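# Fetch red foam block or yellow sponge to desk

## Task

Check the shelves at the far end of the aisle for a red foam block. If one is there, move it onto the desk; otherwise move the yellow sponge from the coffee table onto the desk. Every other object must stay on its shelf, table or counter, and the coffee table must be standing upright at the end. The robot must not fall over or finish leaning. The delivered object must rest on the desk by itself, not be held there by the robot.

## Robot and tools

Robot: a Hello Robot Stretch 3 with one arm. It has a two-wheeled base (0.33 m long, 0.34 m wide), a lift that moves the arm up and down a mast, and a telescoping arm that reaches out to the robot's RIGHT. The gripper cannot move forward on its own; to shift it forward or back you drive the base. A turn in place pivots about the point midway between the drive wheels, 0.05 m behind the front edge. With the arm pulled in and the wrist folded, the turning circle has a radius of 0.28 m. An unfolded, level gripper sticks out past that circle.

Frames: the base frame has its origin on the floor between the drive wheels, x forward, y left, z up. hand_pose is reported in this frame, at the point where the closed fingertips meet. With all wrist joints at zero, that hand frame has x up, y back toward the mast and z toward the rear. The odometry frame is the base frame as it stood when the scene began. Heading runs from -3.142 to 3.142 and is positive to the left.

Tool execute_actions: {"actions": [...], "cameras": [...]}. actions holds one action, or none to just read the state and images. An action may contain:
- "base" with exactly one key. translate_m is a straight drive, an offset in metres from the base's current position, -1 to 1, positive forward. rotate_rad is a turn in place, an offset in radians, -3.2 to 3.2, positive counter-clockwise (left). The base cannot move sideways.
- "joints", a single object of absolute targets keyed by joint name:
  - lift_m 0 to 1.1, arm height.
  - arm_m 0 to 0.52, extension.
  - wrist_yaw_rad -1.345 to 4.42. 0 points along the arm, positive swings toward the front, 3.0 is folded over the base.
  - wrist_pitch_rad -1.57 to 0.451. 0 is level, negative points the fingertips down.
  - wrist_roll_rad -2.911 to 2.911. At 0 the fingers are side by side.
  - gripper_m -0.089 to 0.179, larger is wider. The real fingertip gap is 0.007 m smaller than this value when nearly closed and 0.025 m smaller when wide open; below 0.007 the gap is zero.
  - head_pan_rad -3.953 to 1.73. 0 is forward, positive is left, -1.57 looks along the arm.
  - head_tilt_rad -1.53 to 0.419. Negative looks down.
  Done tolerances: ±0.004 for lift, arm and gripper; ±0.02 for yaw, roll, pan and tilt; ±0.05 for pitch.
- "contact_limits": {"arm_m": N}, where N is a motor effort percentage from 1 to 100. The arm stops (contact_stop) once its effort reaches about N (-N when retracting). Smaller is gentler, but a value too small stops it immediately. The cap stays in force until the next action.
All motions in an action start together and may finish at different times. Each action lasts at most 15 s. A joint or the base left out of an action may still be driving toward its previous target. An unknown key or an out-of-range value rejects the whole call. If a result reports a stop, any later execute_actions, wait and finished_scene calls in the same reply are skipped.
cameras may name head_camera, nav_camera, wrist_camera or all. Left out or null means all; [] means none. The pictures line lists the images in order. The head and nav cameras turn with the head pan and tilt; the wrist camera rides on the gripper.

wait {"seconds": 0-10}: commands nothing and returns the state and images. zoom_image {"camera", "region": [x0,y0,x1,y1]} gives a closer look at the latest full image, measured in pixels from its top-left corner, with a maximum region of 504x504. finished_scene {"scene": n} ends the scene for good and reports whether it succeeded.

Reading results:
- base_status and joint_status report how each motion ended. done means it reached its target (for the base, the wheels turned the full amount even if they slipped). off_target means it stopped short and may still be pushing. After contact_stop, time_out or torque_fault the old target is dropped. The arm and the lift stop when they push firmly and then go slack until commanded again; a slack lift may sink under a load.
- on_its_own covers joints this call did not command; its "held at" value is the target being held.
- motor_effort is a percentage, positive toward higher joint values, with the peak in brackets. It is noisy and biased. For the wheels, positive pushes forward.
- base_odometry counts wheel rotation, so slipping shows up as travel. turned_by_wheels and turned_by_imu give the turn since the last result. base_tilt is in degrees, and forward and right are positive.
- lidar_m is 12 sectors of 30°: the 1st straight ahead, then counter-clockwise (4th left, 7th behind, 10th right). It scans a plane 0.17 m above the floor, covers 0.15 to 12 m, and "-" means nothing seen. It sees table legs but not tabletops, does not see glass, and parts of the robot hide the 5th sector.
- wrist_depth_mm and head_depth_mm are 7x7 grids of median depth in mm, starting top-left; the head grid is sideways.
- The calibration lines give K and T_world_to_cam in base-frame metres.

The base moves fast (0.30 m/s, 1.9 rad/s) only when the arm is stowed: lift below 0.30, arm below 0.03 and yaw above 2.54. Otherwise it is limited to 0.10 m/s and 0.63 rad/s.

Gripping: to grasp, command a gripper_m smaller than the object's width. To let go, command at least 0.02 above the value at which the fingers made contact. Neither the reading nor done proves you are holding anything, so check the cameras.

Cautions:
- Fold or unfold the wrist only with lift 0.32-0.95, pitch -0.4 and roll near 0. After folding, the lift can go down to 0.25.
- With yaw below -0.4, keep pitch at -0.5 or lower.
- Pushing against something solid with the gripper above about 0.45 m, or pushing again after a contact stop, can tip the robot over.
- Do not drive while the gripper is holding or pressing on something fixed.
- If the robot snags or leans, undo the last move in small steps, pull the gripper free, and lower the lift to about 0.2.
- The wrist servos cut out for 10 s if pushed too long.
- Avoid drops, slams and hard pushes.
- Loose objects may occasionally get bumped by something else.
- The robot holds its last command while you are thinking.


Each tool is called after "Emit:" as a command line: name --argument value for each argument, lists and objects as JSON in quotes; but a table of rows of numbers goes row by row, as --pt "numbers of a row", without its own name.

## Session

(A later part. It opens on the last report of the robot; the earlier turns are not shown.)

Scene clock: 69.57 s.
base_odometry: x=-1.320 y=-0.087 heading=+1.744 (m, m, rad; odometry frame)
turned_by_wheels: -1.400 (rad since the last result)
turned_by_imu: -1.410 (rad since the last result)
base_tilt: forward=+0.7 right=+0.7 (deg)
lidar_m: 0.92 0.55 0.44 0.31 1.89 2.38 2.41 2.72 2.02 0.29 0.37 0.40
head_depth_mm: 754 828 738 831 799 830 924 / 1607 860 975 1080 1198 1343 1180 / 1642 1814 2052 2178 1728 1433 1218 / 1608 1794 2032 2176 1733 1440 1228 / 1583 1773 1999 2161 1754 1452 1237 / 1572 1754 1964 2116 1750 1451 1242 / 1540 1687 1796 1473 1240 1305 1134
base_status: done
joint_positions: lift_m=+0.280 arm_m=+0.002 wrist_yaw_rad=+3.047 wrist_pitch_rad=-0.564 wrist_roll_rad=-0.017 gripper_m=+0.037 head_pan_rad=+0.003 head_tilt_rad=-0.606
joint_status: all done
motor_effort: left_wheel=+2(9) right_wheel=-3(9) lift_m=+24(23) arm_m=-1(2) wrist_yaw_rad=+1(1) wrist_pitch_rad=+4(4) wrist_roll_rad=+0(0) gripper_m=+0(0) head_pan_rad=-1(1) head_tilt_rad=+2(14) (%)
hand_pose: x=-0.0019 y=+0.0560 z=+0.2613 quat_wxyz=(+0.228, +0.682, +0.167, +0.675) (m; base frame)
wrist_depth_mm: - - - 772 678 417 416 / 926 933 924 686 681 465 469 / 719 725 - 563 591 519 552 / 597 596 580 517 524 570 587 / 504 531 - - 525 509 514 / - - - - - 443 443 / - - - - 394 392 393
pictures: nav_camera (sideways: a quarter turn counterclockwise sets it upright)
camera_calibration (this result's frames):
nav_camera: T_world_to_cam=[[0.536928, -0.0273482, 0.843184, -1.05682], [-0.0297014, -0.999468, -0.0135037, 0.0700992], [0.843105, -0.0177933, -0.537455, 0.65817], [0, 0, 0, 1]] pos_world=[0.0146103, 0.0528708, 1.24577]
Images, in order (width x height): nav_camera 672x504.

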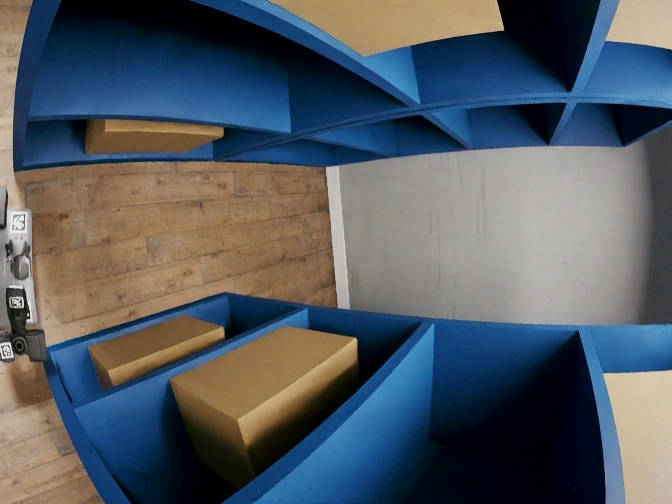

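Emit:
execute_actions --actions '[{"base":{"rotate_rad":-0.1}}]' --cameras '[]'

Emit:
execute_actions --actions '[{"base":{"translate_m":0.4}}]' --cameras '["nav_camera"]'

Scene clock: 72.27 s.
base_odometry: x=-1.320 y=-0.087 heading=+1.644 (m, m, rad; odometry frame)
turned_by_wheels: -0.100 (rad since the last result)
turned_by_imu: -0.100 (rad since the last result)
base_tilt: forward=+0.7 right=+0.7 (deg)
lidar_m: 0.66 0.64 0.44 0.31 1.89 2.22 2.41 2.72 2.12 0.29 0.29 0.37
head_depth_mm: 791 870 664 749 697 733 836 / 774 850 773 870 891 1014 1089 / 798 878 998 1143 1374 1399 1228 / 1647 1820 2031 2190 1741 1439 1225 / 1613 1784 2008 2143 1745 1450 1232 / 1574 1745 1944 2132 1760 1465 1240 / 1544 1700 1896 2049 1719 1393 1221
base_status: done
joint_positions: lift_m=+0.280 arm_m=+0.002 wrist_yaw_rad=+3.047 wrist_pitch_rad=-0.564 wrist_roll_rad=-0.017 gripper_m=+0.037 head_pan_rad=+0.003 head_tilt_rad=-0.606
joint_status: not commanded
motor_effort: left_wheel=+1(7) right_wheel=-2(11) lift_m=+24(24) arm_m=-1(1) wrist_yaw_rad=+1(1) wrist_pitch_rad=+4(4) wrist_roll_rad=+0(0) gripper_m=-1(1) head_pan_rad=-2(2) head_tilt_rad=+1(1) (%)
hand_pose: x=-0.0019 y=+0.0560 z=+0.2613 quat_wxyz=(+0.228, +0.682, +0.167, +0.675) (m; base frame)
wrist_depth_mm: - - 333 818 558 435 474 / 924 953 367 748 588 488 545 / 731 721 - 589 574 562 627 / 599 597 526 519 568 583 614 / 508 522 - - 530 512 510 / - - - - - 445 445 / - - - - 393 390 392
pictures: none
No camera images: the call's "cameras" was empty. Leave "cameras" out to get every camera's image.

Scene clock: 75.27 s.
base_odometry: x=-1.350 y=+0.312 heading=+1.645 (m, m, rad; odometry frame)
turned_by_wheels: +0.000 (rad since the last result)
turned_by_imu: -0.001 (rad since the last result)
base_tilt: forward=+0.7 right=+0.7 (deg)
lidar_m: 0.52 1.46 0.48 0.42 0.42 0.54 2.80 0.41 0.25 0.22 0.22 0.26
head_depth_mm: 416 466 529 496 434 547 548 / 416 461 516 539 700 794 728 / 1317 1464 1650 1875 1679 1366 1153 / 1283 1430 1605 1853 1744 1438 1231 / 1260 1391 1570 1794 1752 1443 1233 / 1231 1361 1528 1738 1753 1457 1239 / 1205 1332 1484 1684 1773 1470 1242
base_status: done
joint_positions: lift_m=+0.280 arm_m=+0.002 wrist_yaw_rad=+3.047 wrist_pitch_rad=-0.564 wrist_roll_rad=-0.017 gripper_m=+0.037 head_pan_rad=+0.003 head_tilt_rad=-0.605
joint_status: not commanded
motor_effort: left_wheel=+2(9) right_wheel=-3(7) lift_m=+24(24) arm_m=-1(1) wrist_yaw_rad=+1(1) wrist_pitch_rad=+4(4) wrist_roll_rad=+0(0) gripper_m=+0(0) head_pan_rad=-1(1) head_tilt_rad=+1(2) (%)
hand_pose: x=-0.0019 y=+0.0560 z=+0.2613 quat_wxyz=(+0.228, +0.682, +0.167, +0.675) (m; base frame)
wrist_depth_mm: 661 766 435 461 496 613 934 / 622 750 492 512 563 646 732 / 555 576 - 574 618 675 702 / 498 519 564 594 598 601 601 / 500 532 - - 527 514 514 / - - - - - 442 441 / - - - - 391 391 393
pictures: nav_camera (sideways: a quarter turn counterclockwise sets it upright)
camera_calibration (this result's frames):
nav_camera: T_world_to_cam=[[0.536345, -0.0273499, 0.843556, -1.0573], [-0.0296918, -0.999468, -0.0135265, 0.0701288], [0.843477, -0.0177918, -0.536871, 0.657408], [0, 0, 0, 1]] pos_world=[0.0146491, 0.052871, 1.24578]
Images, in order (width x height): nav_camera 672x504.

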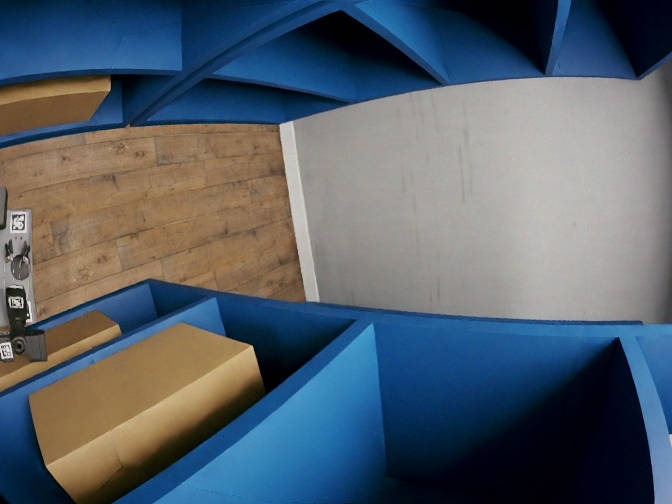

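Drifting right; turn left and continue.

Emit:
execute_actions --actions '[{"base":{"rotate_rad":0.25}}]' --cameras '[]'

Emit:
execute_actions --actions '[{"base":{"translate_m":0.45},"joints":{"head_pan_rad":1.0}}]' --cameras '["nav_camera"]'

Emit:
execute_actions --actions '[{"joints":{"head_pan_rad":-1.0}}]' --cameras '["nav_camera"]'

Scene clock: 79.57 s.
base_odometry: x=-1.350 y=+0.312 heading=+1.894 (m, m, rad; odometry frame)
turned_by_wheels: +0.250 (rad since the last result)
turned_by_imu: +0.253 (rad since the last result)
base_tilt: forward=+0.6 right=+0.7 (deg)
lidar_m: 1.47 0.63 0.44 0.42 0.54 2.80 2.84 0.41 0.23 0.22 0.23 0.32
head_depth_mm: 1247 1382 1567 1791 1618 777 756 / 1247 1386 1571 1786 1729 1429 1196 / 1252 1398 1568 1795 1733 1436 1225 / 1256 1392 1578 1811 1743 1444 1224 / 1253 1393 1583 1825 1752 1445 1232 / 1256 1403 1549 1781 1696 1437 1240 / 1235 1317 1540 1311 1571 1378 1106
base_status: done
joint_positions: lift_m=+0.280 arm_m=+0.002 wrist_yaw_rad=+3.047 wrist_pitch_rad=-0.564 wrist_roll_rad=-0.017 gripper_m=+0.037 head_pan_rad=+0.003 head_tilt_rad=-0.605
joint_status: not commanded
motor_effort: left_wheel=+0(6) right_wheel=+1(8) lift_m=+24(24) arm_m=-1(1) wrist_yaw_rad=+2(0) wrist_pitch_rad=+4(4) wrist_roll_rad=+0(0) gripper_m=-1(1) head_pan_rad=+0(2) head_tilt_rad=+2(1) (%)
hand_pose: x=-0.0019 y=+0.0559 z=+0.2613 quat_wxyz=(+0.228, +0.682, +0.167, +0.675) (m; base frame)
wrist_depth_mm: 439 581 454 447 450 451 545 / 495 595 496 500 499 502 575 / 695 558 - 567 565 565 580 / 596 565 578 586 586 589 593 / 503 533 - - 529 513 515 / - - - - - 445 445 / - - - - 389 391 389
pictures: none
No camera images: the call's "cameras" was empty. Leave "cameras" out to get every camera's image.

Scene clock: 82.73 s.
base_odometry: x=-1.493 y=+0.738 heading=+1.894 (m, m, rad; odometry frame)
turned_by_wheels: +0.000 (rad since the last result)
turned_by_imu: -0.001 (rad since the last result)
base_tilt: forward=+0.7 right=+0.7 (deg)
lidar_m: 1.02 1.05 0.41 0.40 0.43 0.60 0.83 0.32 0.31 0.21 0.22 1.05
head_depth_mm: 1030 1004 667 1254 1026 1332 1216 / 961 1012 671 1216 1005 1281 1194 / 899 962 678 1145 1007 905 1173 / 844 913 684 549 1015 842 1159 / 796 866 690 529 1020 826 816 / 754 825 695 477 522 622 721 / 701 350 383 445 490 793 729
base_status: done
joint_positions: lift_m=+0.280 arm_m=+0.002 wrist_yaw_rad=+3.047 wrist_pitch_rad=-0.564 wrist_roll_rad=-0.017 gripper_m=+0.037 head_pan_rad=+0.993 head_tilt_rad=-0.605
joint_status: all done
motor_effort: left_wheel=+0(6) right_wheel=+1(9) lift_m=+24(24) arm_m=-1(1) wrist_yaw_rad=+1(2) wrist_pitch_rad=+4(4) wrist_roll_rad=+0(0) gripper_m=+0(0) head_pan_rad=+3(32) head_tilt_rad=+2(1) (%)
hand_pose: x=-0.0019 y=+0.0559 z=+0.2613 quat_wxyz=(+0.228, +0.682, +0.167, +0.675) (m; base frame)
wrist_depth_mm: 433 439 572 830 473 878 877 / 483 481 620 703 588 755 764 / 541 544 - 561 561 594 602 / 577 574 581 584 584 581 586 / 506 532 - - 520 510 512 / - - - - - 442 447 / - - - - 391 392 391
pictures: nav_camera (sideways: a quarter turn counterclockwise sets it upright)
camera_calibration (this result's frames):
nav_camera: T_world_to_cam=[[0.317312, 0.433274, 0.843556, -1.05596], [0.819077, -0.573523, -0.0135265, 0.0649513], [0.477939, 0.69523, -0.536871, 0.659638], [0, 0, 0, 1]] pos_world=[-0.0333973, 0.0361716, 1.24578]
Images, in order (width x height): nav_camera 672x504.

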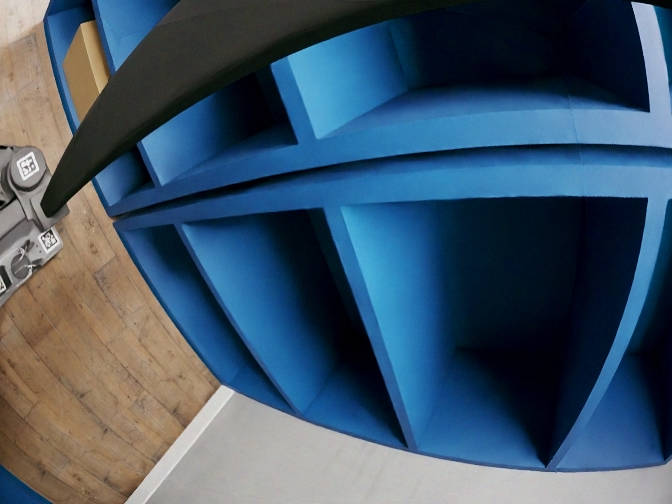

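Scene clock: 84.20 s.
base_odometry: x=-1.493 y=+0.738 heading=+1.894 (m, m, rad; odometry frame)
turned_by_wheels: +0.000 (rad since the last result)
turned_by_imu: +0.000 (rad since the last result)
base_tilt: forward=+0.8 right=+0.7 (deg)
lidar_m: 1.02 1.05 0.41 0.40 0.43 0.60 0.83 0.32 0.31 0.21 0.22 1.05
head_depth_mm: 967 1001 739 1253 - - 324 / 1020 1021 786 1264 1030 1327 382 / 1078 1033 1330 1275 1107 1349 1224 / 1154 1045 1462 1283 1532 1406 1225 / 1231 1064 1508 1293 1640 1453 1232 / 1149 1078 1350 1351 1599 1455 1240 / 1039 1077 1208 1327 1487 1468 1251
base_status: not commanded
joint_positions: lift_m=+0.280 arm_m=+0.002 wrist_yaw_rad=+3.047 wrist_pitch_rad=-0.564 wrist_roll_rad=-0.017 gripper_m=+0.037 head_pan_rad=-0.993 head_tilt_rad=-0.605
joint_status: all done
motor_effort: left_wheel=-1(1) right_wheel=+1(1) lift_m=+23(24) arm_m=-1(1) wrist_yaw_rad=+1(2) wrist_pitch_rad=+4(4) wrist_roll_rad=+0(0) gripper_m=+0(0) head_pan_rad=-2(30) head_tilt_rad=+1(2) (%)
hand_pose: x=-0.0019 y=+0.0559 z=+0.2613 quat_wxyz=(+0.228, +0.682, +0.167, +0.675) (m; base frame)
wrist_depth_mm: 436 435 564 845 474 887 867 / 481 485 619 699 593 757 768 / 544 545 - 567 571 599 591 / 581 579 573 583 577 585 581 / 501 532 - - 527 512 514 / - - - - - 442 448 / - - - - 391 393 395
pictures: nav_camera (sideways: a quarter turn counterclockwise sets it upright)
camera_calibration (this result's frames):
nav_camera: T_world_to_cam=[[0.268651, -0.465016, 0.843556, -1.05566], [-0.854982, -0.518481, -0.0135265, 0.0751631], [0.443658, -0.717591, -0.536871, 0.659847], [0, 0, 0, 1]] pos_world=[0.0551219, 0.0215703, 1.24578]
Images, in order (width x height): nav_camera 672x504.

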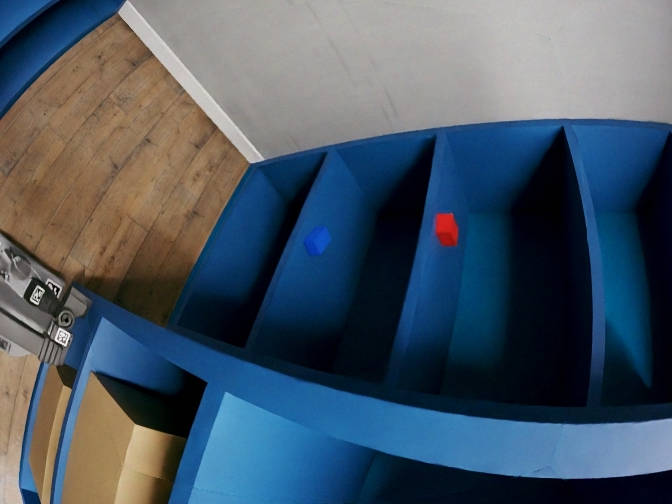

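Emit:
execute_actions --actions '[{"base":{"translate_m":0.4},"joints":{"head_pan_rad":-1.45,"head_tilt_rad":-0.35}}]' --cameras '["nav_camera","head_camera"]'

Scene clock: 92.90 s.
base_odometry: x=-1.620 y=+1.117 heading=+1.894 (m, m, rad; odometry frame)
turned_by_wheels: +0.000 (rad since the last result)
turned_by_imu: -0.001 (rad since the last result)
base_tilt: forward=+0.7 right=+0.8 (deg)
lidar_m: 0.62 0.64 0.82 0.84 0.49 0.65 0.87 0.39 0.47 1.10 0.87 0.64
head_depth_mm: 832 983 1053 795 1225 1033 909 / 809 999 1073 801 1247 1035 1237 / 785 1015 1091 808 1261 1041 1234 / 762 1028 1105 818 1278 1046 1276 / 746 1042 1122 756 1306 1049 1277 / 730 1059 1139 834 1330 1059 1324 / 714 1075 1133 842 1214 1064 1239
base_status: done
joint_positions: lift_m=+0.280 arm_m=+0.002 wrist_yaw_rad=+3.047 wrist_pitch_rad=-0.564 wrist_roll_rad=-0.017 gripper_m=+0.037 head_pan_rad=-1.443 head_tilt_rad=-0.359
joint_status: all done
motor_effort: left_wheel=+0(6) right_wheel=+1(9) lift_m=+24(24) arm_m=-2(1) wrist_yaw_rad=+1(1) wrist_pitch_rad=+4(4) wrist_roll_rad=+0(0) gripper_m=-1(0) head_pan_rad=-2(21) head_tilt_rad=+3(16) (%)
hand_pose: x=-0.0019 y=+0.0559 z=+0.2613 quat_wxyz=(+0.228, +0.682, +0.167, +0.675) (m; base frame)
wrist_depth_mm: 416 438 858 847 873 856 679 / 553 481 766 753 750 765 673 / 558 526 - 585 582 589 595 / 569 576 575 576 576 586 584 / 511 525 - - 525 517 514 / - - - - - 439 444 / - - - - 393 390 392
pictures: head_camera (sideways: a quarter turn clockwise sets it upright), nav_camera (sideways: a quarter turn counterclockwise sets it upright)
camera_calibration (this result's frames):
head_camera: T_world_to_cam=[[-0.0349922, 0.371594, -0.927736, 1.23084], [0.988443, 0.149877, 0.0227494, -0.0287363], [0.147499, -0.916218, -0.372544, 0.442274], [0, 0, 0, 1]] pos_world=[0.00623892, -0.047846, 1.30731]
nav_camera: T_world_to_cam=[[0.011342, -0.3161, 0.948658, -1.19121], [-0.994855, -0.0990858, -0.0211217, 0.08591], [0.100675, -0.943538, -0.315597, 0.374002], [0, 0, 0, 1]] pos_world=[0.0613261, -0.0151449, 1.2499]
Images, in order (width x height): head_camera 896x504, nav_camera 672x504.

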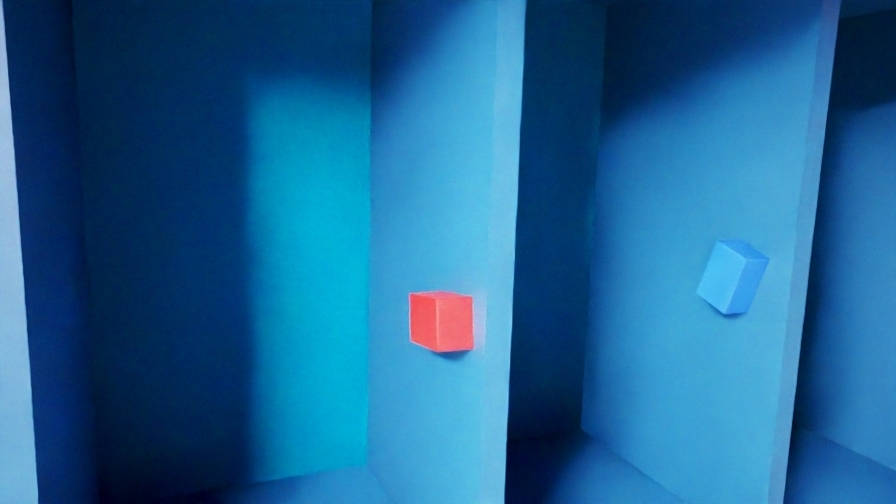

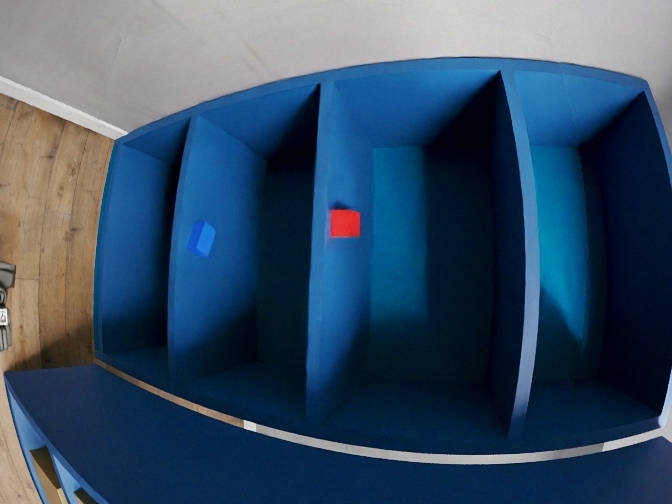

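Emit:
execute_actions --actions '[{"base":{"translate_m":0.2},"joints":{"lift_m":0.9,"wrist_pitch_rad":-0.4,"gripper_m":0.12}}]' --cameras '[]'

Emit:
execute_actions --actions '[{"joints":{"wrist_yaw_rad":1.57}}]' --cameras '[]'

Emit:
execute_actions --actions '[{"joints":{"lift_m":1.0,"wrist_pitch_rad":0}}]' --cameras '[]'

Emit:
execute_actions --actions '[{"joints":{"wrist_yaw_rad":0}}]' --cameras '["wrist_camera","head_camera"]'

Scene clock: 105.30 s.
base_odometry: x=-1.684 y=+1.307 heading=+1.894 (m, m, rad; odometry frame)
turned_by_wheels: +0.000 (rad since the last result)
turned_by_imu: +0.000 (rad since the last result)
base_tilt: forward=+0.8 right=+0.7 (deg)
lidar_m: 0.42 0.44 0.54 0.84 0.65 0.61 0.89 0.57 0.76 1.13 0.59 0.43
head_depth_mm: 833 981 1058 791 1228 1030 911 / 806 999 1076 752 1248 1036 1238 / 785 1014 1087 760 1251 1042 1244 / 764 1029 1110 816 1288 1043 1273 / 745 1049 1126 828 1293 1051 1279 / 728 966 981 833 1011 988 1037 / 688 753 761 766 816 865 914
base_status: done
joint_positions: lift_m=+0.900 arm_m=+0.002 wrist_yaw_rad=+3.047 wrist_pitch_rad=-0.418 wrist_roll_rad=-0.017 gripper_m=+0.120 head_pan_rad=-1.443 head_tilt_rad=-0.359
joint_status: all done
motor_effort: left_wheel=-1(7) right_wheel=+0(9) lift_m=+29(31) arm_m=-1(1) wrist_yaw_rad=+2(1) wrist_pitch_rad=+5(6) wrist_roll_rad=+0(0) gripper_m=+0(81) head_pan_rad=-2(2) head_tilt_rad=+3(3) (%)
hand_pose: x=+0.0000 y=+0.0766 z=+0.9124 quat_wxyz=(+0.179, +0.692, +0.116, +0.690) (m; base frame)
wrist_depth_mm: 388 390 395 396 404 405 408 / 583 804 898 902 904 655 458 / 580 805 997 990 991 652 476 / 578 824 908 908 919 652 497 / 600 722 - 734 754 625 502 / 659 652 - - - 613 499 / 826 879 - - - 785 473
pictures: none
No camera images: the call's "cameras" was empty. Leave "cameras" out to get every camera's image.

Scene clock: 107.03 s.
base_odometry: x=-1.684 y=+1.307 heading=+1.894 (m, m, rad; odometry frame)
turned_by_wheels: +0.000 (rad since the last result)
turned_by_imu: +0.000 (rad since the last result)
base_tilt: forward=+0.8 right=+0.7 (deg)
lidar_m: 0.42 0.44 0.54 0.84 0.65 0.61 0.89 0.57 0.76 1.12 0.59 0.43
head_depth_mm: 831 982 1061 794 1227 1031 911 / 807 999 1076 752 1245 1039 1239 / 786 1016 1091 761 1260 1045 1238 / 765 1033 1109 819 1286 1045 1279 / 747 1049 1125 824 1285 1047 1278 / 729 970 981 832 1011 983 1037 / 688 754 761 766 817 868 915
base_status: not commanded
joint_positions: lift_m=+0.900 arm_m=+0.002 wrist_yaw_rad=+1.573 wrist_pitch_rad=-0.418 wrist_roll_rad=-0.017 gripper_m=+0.120 head_pan_rad=-1.443 head_tilt_rad=-0.359
joint_status: all done
motor_effort: left_wheel=+0(0) right_wheel=+0(0) lift_m=+30(30) arm_m=-2(1) wrist_yaw_rad=-2(2) wrist_pitch_rad=+5(5) wrist_roll_rad=+0(0) gripper_m=+0(1) head_pan_rad=-2(2) head_tilt_rad=+3(3) (%)
hand_pose: x=+0.2030 y=-0.1465 z=+0.9124 quat_wxyz=(+0.596, +0.590, -0.379, +0.391) (m; base frame)
wrist_depth_mm: 328 324 316 308 304 296 292 / 358 351 345 338 331 322 316 / 398 388 379 370 359 354 347 / 442 432 422 410 403 388 380 / 499 487 472 462 450 429 423 / 572 556 549 522 511 476 476 / 621 673 630 614 587 584 544
pictures: none
No camera images: the call's "cameras" was empty. Leave "cameras" out to get every camera's image.

Scene clock: 108.77 s.
base_odometry: x=-1.684 y=+1.307 heading=+1.894 (m, m, rad; odometry frame)
turned_by_wheels: +0.000 (rad since the last result)
turned_by_imu: +0.000 (rad since the last result)
base_tilt: forward=+0.6 right=+0.8 (deg)
lidar_m: 0.42 0.44 0.54 0.84 0.65 0.61 0.89 0.57 0.76 1.12 0.59 0.43
head_depth_mm: 831 988 1059 797 1224 - - / 808 998 1076 753 1244 1111 - / 781 1016 1091 762 1255 1038 1238 / 763 1034 1109 817 1285 1047 1285 / 744 1047 1125 826 1286 1089 1318 / 729 970 983 834 1009 - - / 690 756 762 763 819 855 -
base_status: not commanded
joint_positions: lift_m=+1.000 arm_m=+0.002 wrist_yaw_rad=+1.573 wrist_pitch_rad=-0.020 wrist_roll_rad=-0.017 gripper_m=+0.120 head_pan_rad=-1.443 head_tilt_rad=-0.359
joint_status: all done
motor_effort: left_wheel=+0(0) right_wheel=+1(0) lift_m=+29(27) arm_m=-1(1) wrist_yaw_rad=-1(2) wrist_pitch_rad=+6(5) wrist_roll_rad=+0(0) gripper_m=-1(0) head_pan_rad=-1(2) head_tilt_rad=+3(3) (%)
hand_pose: x=+0.2343 y=-0.1464 z=+1.1091 quat_wxyz=(+0.509, +0.501, -0.490, +0.500) (m; base frame)
wrist_depth_mm: 338 331 327 322 314 312 305 / 349 342 336 331 324 320 316 / 357 355 347 341 337 327 325 / 371 364 357 351 345 338 332 / 387 379 370 365 355 348 344 / 402 391 383 375 369 356 356 / 418 406 397 387 379 376 362
pictures: none
No camera images: the call's "cameras" was empty. Leave "cameras" out to get every camera's image.

Scene clock: 110.53 s.
base_odometry: x=-1.684 y=+1.307 heading=+1.894 (m, m, rad; odometry frame)
turned_by_wheels: +0.000 (rad since the last result)
turned_by_imu: +0.000 (rad since the last result)
base_tilt: forward=+0.7 right=+0.7 (deg)
lidar_m: 0.42 0.44 0.54 0.84 0.65 0.60 0.89 0.57 0.76 1.12 0.59 0.43
head_depth_mm: 831 983 1058 795 - - - / 807 999 1076 753 - - - / 785 1014 1091 760 1258 1023 1243 / 763 1032 1103 818 1286 1047 1277 / 745 1049 1126 824 1286 1052 1285 / 729 972 983 832 1016 987 1041 / 688 752 760 768 818 864 913
base_status: not commanded
joint_positions: lift_m=+1.000 arm_m=+0.002 wrist_yaw_rad=+0.003 wrist_pitch_rad=-0.020 wrist_roll_rad=-0.017 gripper_m=+0.120 head_pan_rad=-1.443 head_tilt_rad=-0.359
joint_status: all done
motor_effort: left_wheel=+0(1) right_wheel=+1(1) lift_m=+29(30) arm_m=-1(1) wrist_yaw_rad=-1(1) wrist_pitch_rad=+6(6) wrist_roll_rad=+0(0) gripper_m=-1(0) head_pan_rad=-3(3) head_tilt_rad=+3(3) (%)
hand_pose: x=-0.0208 y=-0.4025 z=+1.1091 quat_wxyz=(+0.713, +0.008, -0.701, -0.007) (m; base frame)
wrist_depth_mm: 447 616 860 852 838 804 593 / 448 616 893 877 853 846 587 / 458 638 906 900 883 872 574 / 476 649 918 904 910 828 573 / 488 536 514 494 553 624 529 / 504 583 - 993 982 454 451 / 488 663 975 - 983 925 524
pictures: head_camera (sideways: a quarter turn clockwise sets it upright), wrist_camera
camera_calibration (this result's frames):
head_camera: T_world_to_cam=[[-0.0349504, 0.371492, -0.927778, 1.23089], [0.988454, 0.149804, 0.0227468, -0.0287331], [0.147435, -0.916271, -0.372438, 0.442137], [0, 0, 0, 1]] pos_world=[0.00623519, -0.0478454, 1.30732]
wrist_camera: T_world_to_cam=[[-0.997328, -0.0556414, 0.0473359, -0.0919488], [-0.0577308, 0.203253, -0.977423, 1.19668], [0.044764, -0.977544, -0.205922, -0.00106713], [0, 0, 0, 1]] pos_world=[-0.0225701, -0.249388, 1.17379]
Images, in order (width x height): head_camera 896x504, wrist_camera 644x364.

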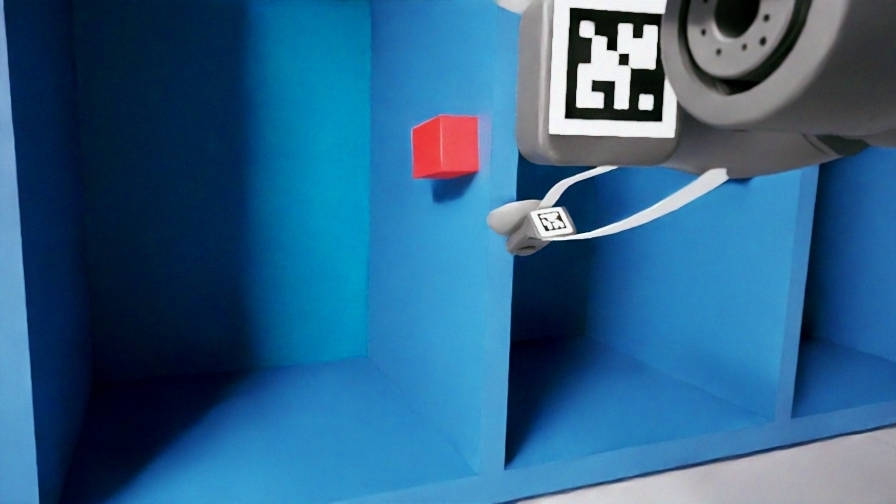

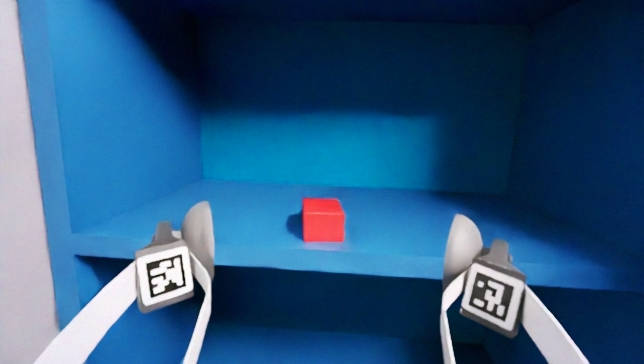

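Emit:
execute_actions --actions '[{"joints":{"lift_m":0.935,"arm_m":0.2}}]' --cameras '["wrist_camera"]'

Emit:
execute_actions --actions '[{"joints":{"arm_m":0.34},"contact_limits":{"arm_m":15}}]' --cameras '["wrist_camera","head_camera"]'

Scene clock: 115.53 s.
base_odometry: x=-1.684 y=+1.307 heading=+1.894 (m, m, rad; odometry frame)
turned_by_wheels: +0.000 (rad since the last result)
turned_by_imu: +0.000 (rad since the last result)
base_tilt: forward=+0.7 right=+0.8 (deg)
lidar_m: 0.42 0.44 0.54 0.84 0.65 0.61 0.89 0.57 0.76 1.12 0.59 0.43
head_depth_mm: 832 991 1057 850 - 965 908 / 806 1003 1075 887 - 924 1239 / 786 1014 1089 838 1257 1041 1244 / 766 1027 1107 817 1274 1045 1283 / 747 1046 1125 822 1292 1050 1284 / 728 970 986 834 1013 987 1038 / 687 755 759 767 819 864 913
base_status: not commanded
joint_positions: lift_m=+0.935 arm_m=+0.200 wrist_yaw_rad=+0.001 wrist_pitch_rad=-0.020 wrist_roll_rad=-0.017 gripper_m=+0.120 head_pan_rad=-1.443 head_tilt_rad=-0.359
joint_status: all done
motor_effort: left_wheel=+0(0) right_wheel=+0(1) lift_m=+18(29) arm_m=+4(6) wrist_yaw_rad=+0(2) wrist_pitch_rad=+6(6) wrist_roll_rad=+0(0) gripper_m=-1(0) head_pan_rad=-2(2) head_tilt_rad=+3(3) (%)
hand_pose: x=-0.0211 y=-0.6004 z=+1.0447 quat_wxyz=(+0.713, +0.008, -0.701, -0.007) (m; base frame)
wrist_depth_mm: 437 620 660 655 641 635 592 / 435 622 686 675 667 649 592 / 440 629 709 693 682 676 577 / 434 543 583 618 655 688 548 / 309 343 329 281 349 398 374 / 270 264 259 256 254 263 248 / 429 673 810 792 785 773 484
pictures: wrist_camera
camera_calibration (this result's frames):
wrist_camera: T_world_to_cam=[[-0.997397, -0.0543722, 0.0473496, -0.0994899], [-0.0574742, 0.203073, -0.977475, 1.17393], [0.0435321, -0.977653, -0.205669, -0.208139], [0, 0, 0, 1]] pos_world=[-0.0226995, -0.44729, 1.10939]
Images, in order (width x height): wrist_camera 644x364.

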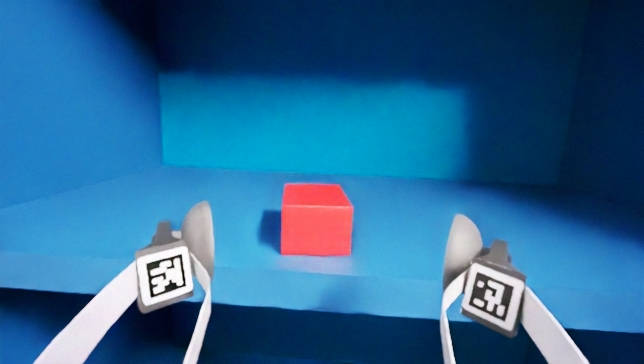

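Scene clock: 117.83 s.
base_odometry: x=-1.684 y=+1.307 heading=+1.894 (m, m, rad; odometry frame)
turned_by_wheels: +0.000 (rad since the last result)
turned_by_imu: +0.000 (rad since the last result)
base_tilt: forward=+0.7 right=+0.6 (deg)
lidar_m: 0.42 0.44 0.54 0.84 0.65 0.61 0.89 0.57 0.76 1.12 0.59 0.43
head_depth_mm: 836 989 1059 - 1241 1029 910 / 806 999 1072 - 1248 1035 1236 / 786 1016 1092 761 1260 1040 1242 / 765 1029 1105 815 1278 1048 1275 / 747 1048 1125 825 1292 1054 1288 / 728 970 982 831 1006 986 1036 / 688 753 763 766 817 867 913
base_status: not commanded
joint_positions: lift_m=+0.935 arm_m=+0.340 wrist_yaw_rad=+0.001 wrist_pitch_rad=-0.020 wrist_roll_rad=-0.017 gripper_m=+0.120 head_pan_rad=-1.443 head_tilt_rad=-0.359
joint_status: all done
motor_effort: left_wheel=+0(0) right_wheel=+0(0) lift_m=+17(17) arm_m=+3(2) wrist_yaw_rad=+0(0) wrist_pitch_rad=+6(6) wrist_roll_rad=+0(0) gripper_m=+1(1) head_pan_rad=-2(1) head_tilt_rad=+2(3) (%)
contact_limits: arm_m 15 (drawing in: default 26, maximum 42; extending or still: default 35, maximum 57)
hand_pose: x=-0.0211 y=-0.7404 z=+1.0447 quat_wxyz=(+0.713, +0.008, -0.701, -0.007) (m; base frame)
wrist_depth_mm: 431 537 527 520 511 502 490 / 437 550 541 534 527 518 507 / 439 564 557 553 543 526 521 / 432 542 564 559 550 545 531 / 308 340 324 311 347 395 371 / 217 234 149 142 237 261 247 / - 170 139 140 180 174 187
pictures: head_camera (sideways: a quarter turn clockwise sets it upright), wrist_camera
camera_calibration (this result's frames):
head_camera: T_world_to_cam=[[-0.0349016, 0.371432, -0.927804, 1.23093], [0.98847, 0.149697, 0.0227452, -0.0287311], [0.147338, -0.916313, -0.372374, 0.442053], [0, 0, 0, 1]] pos_world=[0.00622991, -0.0478451, 1.30732]
wrist_camera: T_world_to_cam=[[-0.9974, -0.0543176, 0.0473497, -0.107076], [-0.0574631, 0.203075, -0.977476, 1.20236], [0.0434785, -0.977655, -0.205669, -0.345018], [0, 0, 0, 1]] pos_world=[-0.0227051, -0.587295, 1.10939]
Images, in order (width x height): head_camera 896x504, wrist_camera 644x364.

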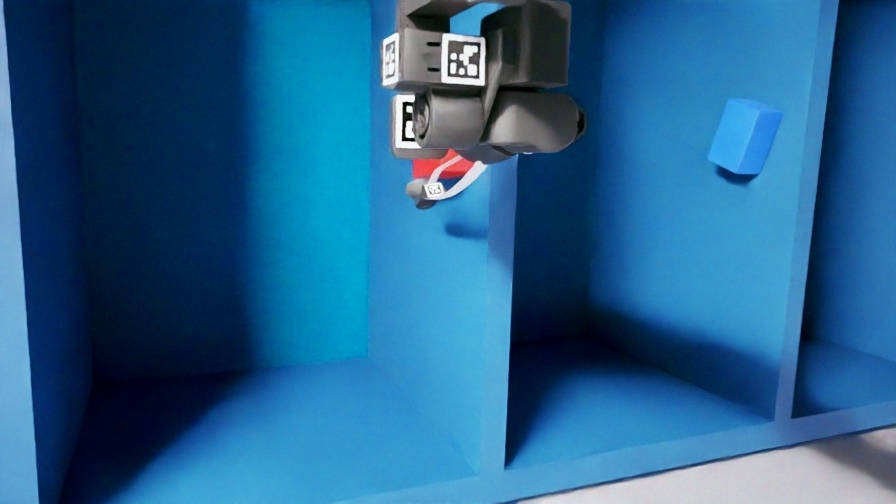

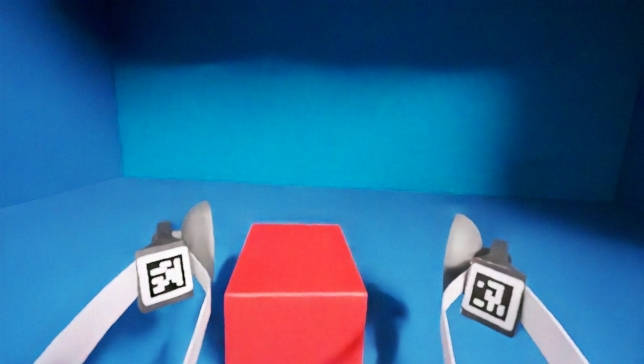

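Emit:
execute_actions --actions '[{"joints":{"gripper_m":0.03}}]' --cameras '[]'

Emit:
execute_actions --actions '[{"joints":{"lift_m":0.96}}]' --cameras '[]'

Emit:
execute_actions --actions '[{"joints":{"arm_m":0.0}}]' --cameras '["wrist_camera"]'

Emit:
execute_actions --actions '[{"joints":{"wrist_yaw_rad":1.57}}]' --cameras '[]'

Emit:
execute_actions --actions '[{"joints":{"lift_m":0.85,"wrist_pitch_rad":-0.4}}]' --cameras '[]'

Emit:
execute_actions --actions '[{"joints":{"wrist_yaw_rad":3.0,"head_pan_rad":3.14,"head_tilt_rad":-0.7}}]' --cameras '[]'

Emit:
execute_actions --actions '[{"joints":{"lift_m":0.28,"head_pan_rad":-3.14}}]' --cameras '["wrist_camera","nav_camera"]'

Scene clock: 124.03 s.
base_odometry: x=-1.684 y=+1.307 heading=+1.894 (m, m, rad; odometry frame)
turned_by_wheels: +0.000 (rad since the last result)
turned_by_imu: +0.000 (rad since the last result)
base_tilt: forward=+0.8 right=+0.7 (deg)
lidar_m: 0.42 0.44 0.54 0.84 0.65 0.61 0.89 0.57 0.76 1.12 0.59 0.43
head_depth_mm: 835 983 1058 - 1240 1030 910 / 808 1000 1077 - 1248 1034 1238 / 787 1019 1090 761 1261 1036 1239 / 764 1033 1105 818 1283 1044 1280 / 745 1049 1127 827 1290 1052 1282 / 729 969 980 831 1012 987 1034 / 687 755 760 763 818 866 916
base_status: not commanded
joint_positions: lift_m=+0.935 arm_m=+0.340 wrist_yaw_rad=+0.001 wrist_pitch_rad=-0.018 wrist_roll_rad=-0.017 gripper_m=+0.031 head_pan_rad=-1.443 head_tilt_rad=-0.359
joint_status: all done
motor_effort: left_wheel=+0(0) right_wheel=+0(1) lift_m=+18(17) arm_m=+4(3) wrist_yaw_rad=+0(0) wrist_pitch_rad=+5(6) wrist_roll_rad=+0(0) gripper_m=-13(88) head_pan_rad=-2(3) head_tilt_rad=+3(3) (%)
hand_pose: x=-0.0211 y=-0.7404 z=+1.0452 quat_wxyz=(+0.713, +0.007, -0.701, -0.006) (m; base frame)
wrist_depth_mm: 433 541 523 515 515 502 493 / 438 554 541 530 523 517 512 / 439 568 562 553 542 529 519 / 430 548 567 561 554 543 536 / 311 318 357 209 381 360 377 / 218 224 202 144 155 246 248 / 169 172 170 142 173 184 187
pictures: none
No camera images: the call's "cameras" was empty. Leave "cameras" out to get every camera's image.

Scene clock: 125.03 s.
base_odometry: x=-1.684 y=+1.307 heading=+1.894 (m, m, rad; odometry frame)
turned_by_wheels: +0.000 (rad since the last result)
turned_by_imu: +0.000 (rad since the last result)
base_tilt: forward=+0.8 right=+0.6 (deg)
lidar_m: 0.42 0.44 0.54 0.84 0.65 0.61 0.88 0.57 0.76 1.12 0.59 0.43
head_depth_mm: 832 981 1054 - 1235 1029 911 / 810 999 1072 - 1246 1035 1233 / 786 1019 1084 762 1261 1034 1245 / 763 1033 1109 815 1286 1049 1274 / 747 1047 1130 823 1284 1046 1281 / 731 967 979 833 1012 984 1035 / 687 753 763 764 817 867 913
base_status: not commanded
joint_positions: lift_m=+0.960 arm_m=+0.340 wrist_yaw_rad=+0.001 wrist_pitch_rad=-0.020 wrist_roll_rad=-0.017 gripper_m=+0.031 head_pan_rad=-1.443 head_tilt_rad=-0.359
joint_status: all done
motor_effort: left_wheel=+0(0) right_wheel=+0(0) lift_m=+30(34) arm_m=+4(3) wrist_yaw_rad=-1(0) wrist_pitch_rad=+6(6) wrist_roll_rad=+0(0) gripper_m=-13(13) head_pan_rad=-2(2) head_tilt_rad=+3(3) (%)
hand_pose: x=-0.0211 y=-0.7404 z=+1.0691 quat_wxyz=(+0.713, +0.008, -0.701, -0.007) (m; base frame)
wrist_depth_mm: 428 532 529 517 510 505 495 / 435 546 542 534 525 513 505 / 440 555 560 553 538 533 521 / 441 574 574 563 557 547 536 / 371 384 423 204 462 435 448 / 263 270 242 144 155 295 299 / 204 208 205 143 208 222 225
pictures: none
No camera images: the call's "cameras" was empty. Leave "cameras" out to get every camera's image.

Scene clock: 128.73 s.
base_odometry: x=-1.684 y=+1.307 heading=+1.894 (m, m, rad; odometry frame)
turned_by_wheels: +0.000 (rad since the last result)
turned_by_imu: +0.000 (rad since the last result)
base_tilt: forward=+0.7 right=+0.6 (deg)
lidar_m: 0.42 0.44 0.54 0.84 0.65 0.61 0.89 0.57 0.76 1.12 0.59 0.43
head_depth_mm: 831 985 1058 796 1209 - - / 803 1002 1073 802 446 - - / 781 1012 1093 810 1242 1063 1247 / 764 1031 1103 818 1284 1044 1272 / 744 1048 1130 827 1288 1052 1286 / 728 968 982 833 1014 989 1035 / 689 750 761 767 814 866 914
base_status: not commanded
joint_positions: lift_m=+0.960 arm_m=+0.002 wrist_yaw_rad=+0.001 wrist_pitch_rad=-0.021 wrist_roll_rad=-0.017 gripper_m=+0.031 head_pan_rad=-1.443 head_tilt_rad=-0.359
joint_status: all done
joint sent to its limit — the command would take arm_m past its lower limit, so that joint was sent only as far as its limit.
motor_effort: left_wheel=+0(1) right_wheel=+1(1) lift_m=+31(30) arm_m=-4(2) wrist_yaw_rad=+0(0) wrist_pitch_rad=+6(6) wrist_roll_rad=+0(0) gripper_m=-12(13) head_pan_rad=-2(2) head_tilt_rad=+3(3) (%)
hand_pose: x=-0.0212 y=-0.4027 z=+1.0689 quat_wxyz=(+0.713, +0.008, -0.701, -0.007) (m; base frame)
wrist_depth_mm: 447 618 857 850 826 817 585 / 444 629 895 874 865 843 580 / 459 633 917 910 880 865 576 / 471 588 706 750 798 771 573 / 479 542 478 205 471 442 456 / 499 627 955 144 154 861 563 / 511 623 891 143 897 802 552
pictures: wrist_camera
camera_calibration (this result's frames):
wrist_camera: T_world_to_cam=[[-0.997416, -0.0540653, 0.0473, -0.0897975], [-0.0574041, 0.204018, -0.977283, 1.15757], [0.0431871, -0.977473, -0.206594, -0.00880912], [0, 0, 0, 1]] pos_world=[-0.0227356, -0.249631, 1.1337]
Images, in order (width x height): wrist_camera 644x364.

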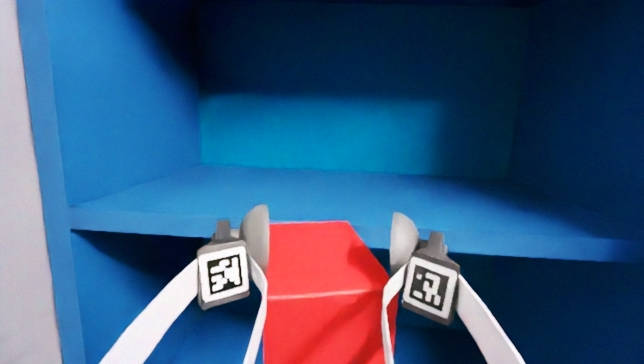

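Scene clock: 130.50 s.
base_odometry: x=-1.684 y=+1.307 heading=+1.894 (m, m, rad; odometry frame)
turned_by_wheels: +0.000 (rad since the last result)
turned_by_imu: +0.000 (rad since the last result)
base_tilt: forward=+0.7 right=+0.8 (deg)
lidar_m: 0.42 0.44 0.54 0.84 0.65 0.61 0.89 0.57 0.76 1.12 0.59 0.43
head_depth_mm: 833 986 1058 794 1220 1034 - / 804 999 1075 803 1249 1034 - / 782 1014 1089 809 1258 1041 1239 / 763 1034 1105 817 1278 1048 1282 / 745 1047 1121 824 1287 1049 1282 / 727 967 980 835 1013 986 - / 688 754 762 763 818 866 871
base_status: not commanded
joint_positions: lift_m=+0.960 arm_m=+0.002 wrist_yaw_rad=+1.567 wrist_pitch_rad=-0.021 wrist_roll_rad=-0.017 gripper_m=+0.031 head_pan_rad=-1.443 head_tilt_rad=-0.359
joint_status: all done
motor_effort: left_wheel=+0(1) right_wheel=+0(1) lift_m=+30(29) arm_m=-3(4) wrist_yaw_rad=+2(4) wrist_pitch_rad=+6(6) wrist_roll_rad=+0(0) gripper_m=-12(14) head_pan_rad=-2(2) head_tilt_rad=+3(3) (%)
hand_pose: x=+0.2343 y=-0.1479 z=+1.0689 quat_wxyz=(+0.511, +0.500, -0.491, +0.498) (m; base frame)
wrist_depth_mm: 338 330 326 322 315 310 306 / 347 341 336 330 328 321 316 / 358 351 348 341 336 330 324 / 371 364 358 351 345 340 336 / 382 378 365 204 356 350 346 / 398 390 382 144 155 360 356 / 409 406 393 143 380 372 368
pictures: none
No camera images: the call's "cameras" was empty. Leave "cameras" out to get every camera's image.

Scene clock: 132.33 s.
base_odometry: x=-1.684 y=+1.307 heading=+1.894 (m, m, rad; odometry frame)
turned_by_wheels: +0.000 (rad since the last result)
turned_by_imu: +0.000 (rad since the last result)
base_tilt: forward=+0.8 right=+0.8 (deg)
lidar_m: 0.42 0.44 0.53 0.84 0.65 0.61 0.89 0.57 0.76 1.12 0.59 0.43
head_depth_mm: 831 986 1057 795 1227 1027 908 / 805 1003 1076 802 1244 1038 1238 / 782 1016 1093 809 1259 1039 1244 / 762 1031 1106 817 1282 1043 1280 / 746 1052 1123 823 1288 1055 1280 / 728 968 979 835 1014 986 1034 / 687 752 760 767 818 866 913
base_status: not commanded
joint_positions: lift_m=+0.850 arm_m=+0.002 wrist_yaw_rad=+1.567 wrist_pitch_rad=-0.418 wrist_roll_rad=-0.017 gripper_m=+0.031 head_pan_rad=-1.443 head_tilt_rad=-0.359
joint_status: all done
motor_effort: left_wheel=+0(0) right_wheel=+0(1) lift_m=+19(24) arm_m=-4(4) wrist_yaw_rad=+2(2) wrist_pitch_rad=+5(6) wrist_roll_rad=+0(0) gripper_m=-12(13) head_pan_rad=-2(2) head_tilt_rad=+3(3) (%)
hand_pose: x=+0.2031 y=-0.1478 z=+0.8630 quat_wxyz=(+0.597, +0.589, -0.381, +0.389) (m; base frame)
wrist_depth_mm: 325 322 315 309 304 298 293 / 358 352 344 335 330 325 318 / 397 387 378 373 362 356 347 / 441 430 420 407 398 392 385 / 505 484 455 204 441 434 424 / 573 544 540 144 155 485 478 / 621 649 623 144 579 561 552
pictures: none
No camera images: the call's "cameras" was empty. Leave "cameras" out to get every camera's image.

action 0: "joints": head_pan_rad = 3.14 is out of range -3.953 to 1.73

Scene clock: 138.33 s.
base_odometry: x=-1.684 y=+1.307 heading=+1.894 (m, m, rad; odometry frame)
turned_by_wheels: +0.000 (rad since the last result)
turned_by_imu: +0.000 (rad since the last result)
base_tilt: forward=+0.7 right=+0.8 (deg)
lidar_m: 0.42 0.44 0.54 0.84 0.65 0.61 0.89 0.57 0.76 1.13 0.59 0.43
head_depth_mm: 3802 - 1401 1499 1556 1586 1371 / 3840 - - 3409 2300 1764 1419 / 3835 - - 3432 2334 1776 1424 / 3931 - - 3455 2352 1777 1437 / 3879 - - 1538 1647 1554 1367 / 1088 1298 1368 1041 999 916 897 / 730 1304 1370 739 604 656 717
base_status: not commanded
joint_positions: lift_m=+0.280 arm_m=+0.002 wrist_yaw_rad=+1.567 wrist_pitch_rad=-0.418 wrist_roll_rad=-0.017 gripper_m=+0.031 head_pan_rad=-3.133 head_tilt_rad=-0.359
joint_status: all done
motor_effort: left_wheel=+0(0) right_wheel=+0(0) lift_m=+18(12) arm_m=-4(4) wrist_yaw_rad=+2(3) wrist_pitch_rad=+5(5) wrist_roll_rad=+0(0) gripper_m=-13(13) head_pan_rad=-2(28) head_tilt_rad=+3(3) (%)
hand_pose: x=+0.2030 y=-0.1478 z=+0.2929 quat_wxyz=(+0.597, +0.589, -0.381, +0.389) (m; base frame)
wrist_depth_mm: 325 320 316 309 303 299 294 / 360 349 344 337 330 325 319 / 395 386 377 370 361 355 348 / 442 431 418 410 403 392 384 / 485 470 455 204 440 438 426 / 500 504 476 144 154 471 462 / 428 436 429 143 426 443 440
pictures: nav_camera (sideways: a quarter turn counterclockwise sets it upright), wrist_camera
camera_calibration (this result's frames):
nav_camera: T_world_to_cam=[[-0.314903, 0.0263244, 0.948759, -1.18935], [0.0198955, 0.999579, -0.0211309, 0.079732], [-0.948915, 0.0122219, -0.315294, 0.38001], [0, 0, 0, 1]] pos_world=[-0.0155202, -0.0530338, 1.24991]
wrist_camera: T_world_to_cam=[[0.0636022, -0.997706, 0.0231657, -0.163504], [-0.566143, -0.0551873, -0.822457, 0.379731], [0.82185, 0.039195, -0.568355, 0.168459], [0, 0, 0, 1]] pos_world=[0.0869331, -0.148776, 0.411845]
Images, in order (width x height): nav_camera 672x504, wrist_camera 644x364.

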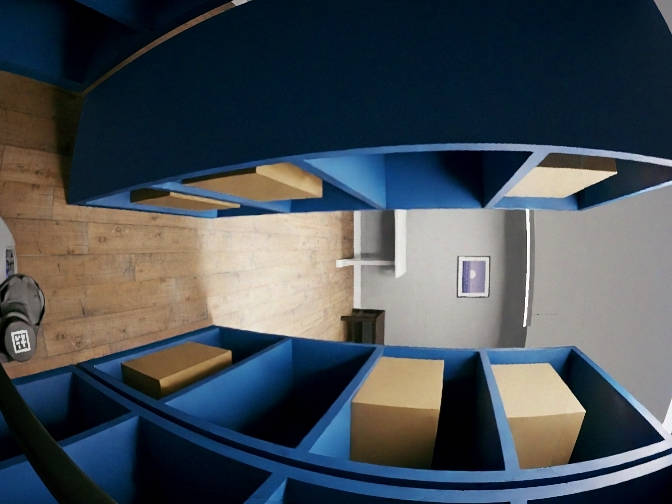

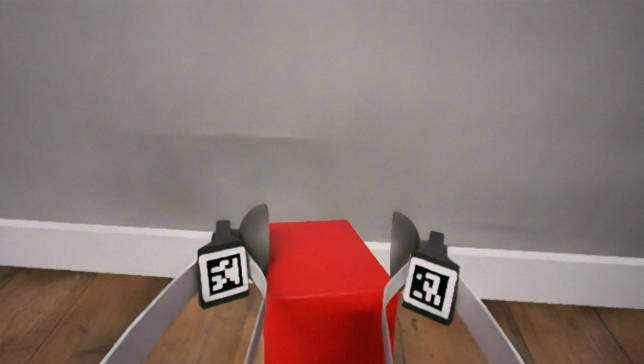

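Emit:
execute_actions --actions '[{"base":{"translate_m":-0.7}}]' --cameras '["nav_camera"]'

Scene clock: 147.77 s.
base_odometry: x=-1.461 y=+0.644 heading=+1.894 (m, m, rad; odometry frame)
turned_by_wheels: +0.000 (rad since the last result)
turned_by_imu: +0.542 (rad since the last result)
base_tilt: forward=+0.8 right=+0.7 (deg)
lidar_m: 1.03 0.39 0.38 0.41 0.58 0.84 0.35 0.33 0.23 1.19 1.04 1.01
head_depth_mm: 691 741 3118 3012 2206 1754 1421 / 709 759 814 809 945 1007 1146 / 748 808 868 815 614 973 763 / 748 866 929 823 560 636 599 / 732 925 995 831 565 442 536 / 716 885 930 838 569 430 379 / 699 794 824 817 571 432 348
base_status: translate_m off_target (by the wheels' count: -0.6998 of -0.7000)
joint_positions: lift_m=+0.280 arm_m=+0.002 wrist_yaw_rad=+1.572 wrist_pitch_rad=-0.419 wrist_roll_rad=-0.017 gripper_m=+0.031 head_pan_rad=-3.134 head_tilt_rad=-0.356
joint_status: not commanded
on_its_own: left_wheel is at rest, and its effort (-24) is outside its rest range (-18 to +18); right_wheel is at rest, and its effort (-31) is outside its rest range (-18 to +18)
motor_effort: left_wheel=-24(26) right_wheel=-31(55) lift_m=+20(20) arm_m=-3(3) wrist_yaw_rad=-1(28) wrist_pitch_rad=+6(6) wrist_roll_rad=+0(0) gripper_m=-13(12) head_pan_rad=-1(2) head_tilt_rad=+3(3) (%)
hand_pose: x=+0.2028 y=-0.1466 z=+0.2925 quat_wxyz=(+0.596, +0.590, -0.379, +0.390) (m; base frame)
wrist_depth_mm: 713 859 - 932 834 723 636 / 749 914 - 977 880 765 675 / 740 783 798 908 919 809 715 / 598 600 666 753 751 766 728 / 483 530 612 203 628 616 615 / 443 502 473 145 155 515 511 / 430 433 426 143 428 436 445
pictures: nav_camera (sideways: a quarter turn counterclockwise sets it upright)
camera_calibration (this result's frames):
nav_camera: T_world_to_cam=[[-0.312591, 0.0265741, 0.949516, -1.19036], [0.0205791, 0.999563, -0.0211999, 0.0798178], [-0.949665, 0.0129133, -0.313001, 0.377031], [0, 0, 0, 1]] pos_world=[-0.0156847, -0.0530189, 1.24997]
Images, in order (width x height): nav_camera 672x504.

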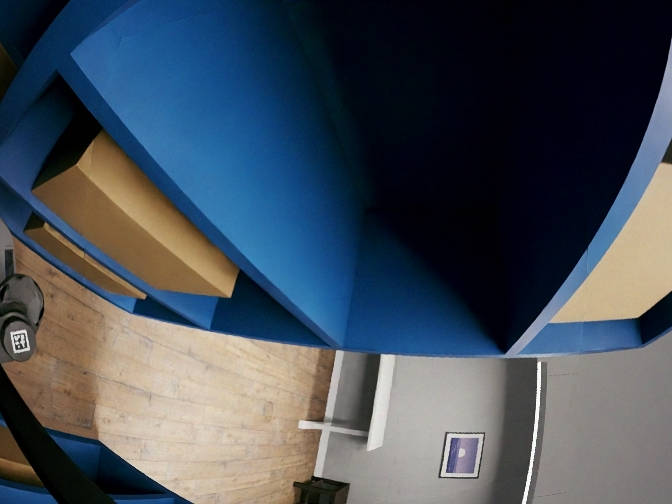

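Snagged on the right rear. Go forward, straighten.

Emit:
execute_actions --actions '[{"base":{"translate_m":0.15}}]' --cameras '[]'

Emit:
execute_actions --actions '[{"base":{"rotate_rad":-0.75}}]' --cameras '["nav_camera"]'

Scene clock: 152.37 s.
base_odometry: x=-1.509 y=+0.786 heading=+1.894 (m, m, rad; odometry frame)
turned_by_wheels: +0.000 (rad since the last result)
turned_by_imu: +0.000 (rad since the last result)
base_tilt: forward=+0.7 right=+0.7 (deg)
lidar_m: 0.89 0.77 0.30 0.31 0.46 3.32 0.47 0.32 0.32 1.15 0.91 0.88
head_depth_mm: 3371 3640 3933 3384 2340 1757 1423 / 800 890 951 1009 1135 1263 1341 / 768 942 1009 868 1173 975 1048 / 750 1007 1081 822 784 738 781 / 733 1070 1139 832 589 683 637 / 715 995 1036 839 567 622 570 / 702 882 920 846 571 442 542
base_status: done
joint_positions: lift_m=+0.280 arm_m=+0.002 wrist_yaw_rad=+1.572 wrist_pitch_rad=-0.419 wrist_roll_rad=-0.017 gripper_m=+0.031 head_pan_rad=-3.134 head_tilt_rad=-0.356
joint_status: not commanded
motor_effort: left_wheel=+0(18) right_wheel=-1(23) lift_m=+21(20) arm_m=-3(2) wrist_yaw_rad=-1(1) wrist_pitch_rad=+6(6) wrist_roll_rad=+0(0) gripper_m=-13(13) head_pan_rad=-2(1) head_tilt_rad=+1(3) (%)
hand_pose: x=+0.2028 y=-0.1466 z=+0.2925 quat_wxyz=(+0.596, +0.590, -0.379, +0.390) (m; base frame)
wrist_depth_mm: 655 777 916 789 717 620 547 / 678 826 991 860 764 652 580 / 698 788 799 856 820 704 607 / 598 603 637 722 765 717 639 / 485 485 535 202 638 613 620 / 407 454 479 145 154 512 511 / 389 428 426 144 429 439 441
pictures: none
No camera images: the call's "cameras" was empty. Leave "cameras" out to get every camera's image.

Scene clock: 154.50 s.
base_odometry: x=-1.509 y=+0.786 heading=+1.144 (m, m, rad; odometry frame)
turned_by_wheels: -0.750 (rad since the last result)
turned_by_imu: -0.759 (rad since the last result)
base_tilt: forward=+0.6 right=+0.8 (deg)
lidar_m: 0.88 0.89 0.84 0.30 0.30 0.40 0.71 0.60 0.47 0.31 1.22 0.99
head_depth_mm: 812 885 620 646 1149 1036 842 / 802 870 793 827 1136 1042 1023 / 3477 3757 3738 3032 2147 1660 1356 / 3520 3741 - 3527 2369 1782 1432 / 3454 3714 3995 3511 2363 1790 1440 / 3380 3660 3775 3564 2401 1798 1452 / 3343 3546 3748 3521 2408 1806 1455
base_status: done
joint_positions: lift_m=+0.280 arm_m=+0.002 wrist_yaw_rad=+1.572 wrist_pitch_rad=-0.419 wrist_roll_rad=-0.017 gripper_m=+0.031 head_pan_rad=-3.134 head_tilt_rad=-0.356
joint_status: not commanded
motor_effort: left_wheel=+2(4) right_wheel=-3(7) lift_m=+20(20) arm_m=-2(3) wrist_yaw_rad=-1(1) wrist_pitch_rad=+6(6) wrist_roll_rad=+0(0) gripper_m=-13(14) head_pan_rad=-2(1) head_tilt_rad=+2(2) (%)
hand_pose: x=+0.2028 y=-0.1467 z=+0.2925 quat_wxyz=(+0.596, +0.590, -0.379, +0.390) (m; base frame)
wrist_depth_mm: 697 734 764 777 807 829 829 / 722 801 825 864 903 903 911 / 761 868 872 905 950 900 854 / 666 741 753 757 761 765 664 / 590 598 615 203 637 618 602 / 499 500 470 144 155 511 515 / 430 432 426 143 427 440 447
pictures: nav_camera (sideways: a quarter turn counterclockwise sets it upright)
camera_calibration (this result's frames):
nav_camera: T_world_to_cam=[[-0.312589, 0.026575, 0.949517, -1.19036], [0.0205817, 0.999563, -0.0212, 0.0798178], [-0.949665, 0.0129158, -0.312999, 0.377028], [0, 0, 0, 1]] pos_world=[-0.0156849, -0.0530189, 1.24997]
Images, in order (width x height): nav_camera 672x504.

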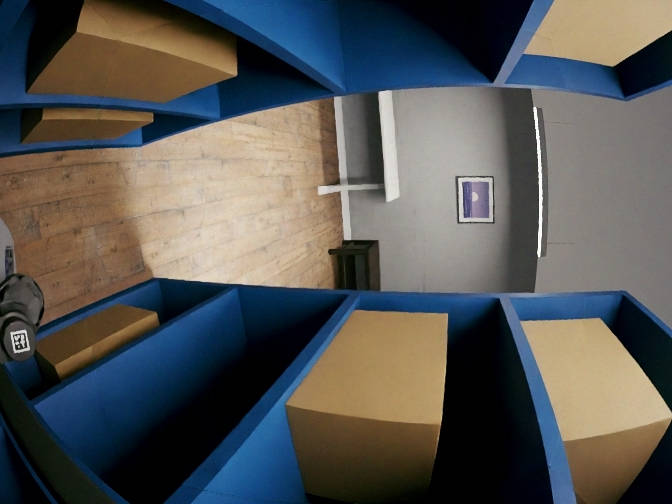

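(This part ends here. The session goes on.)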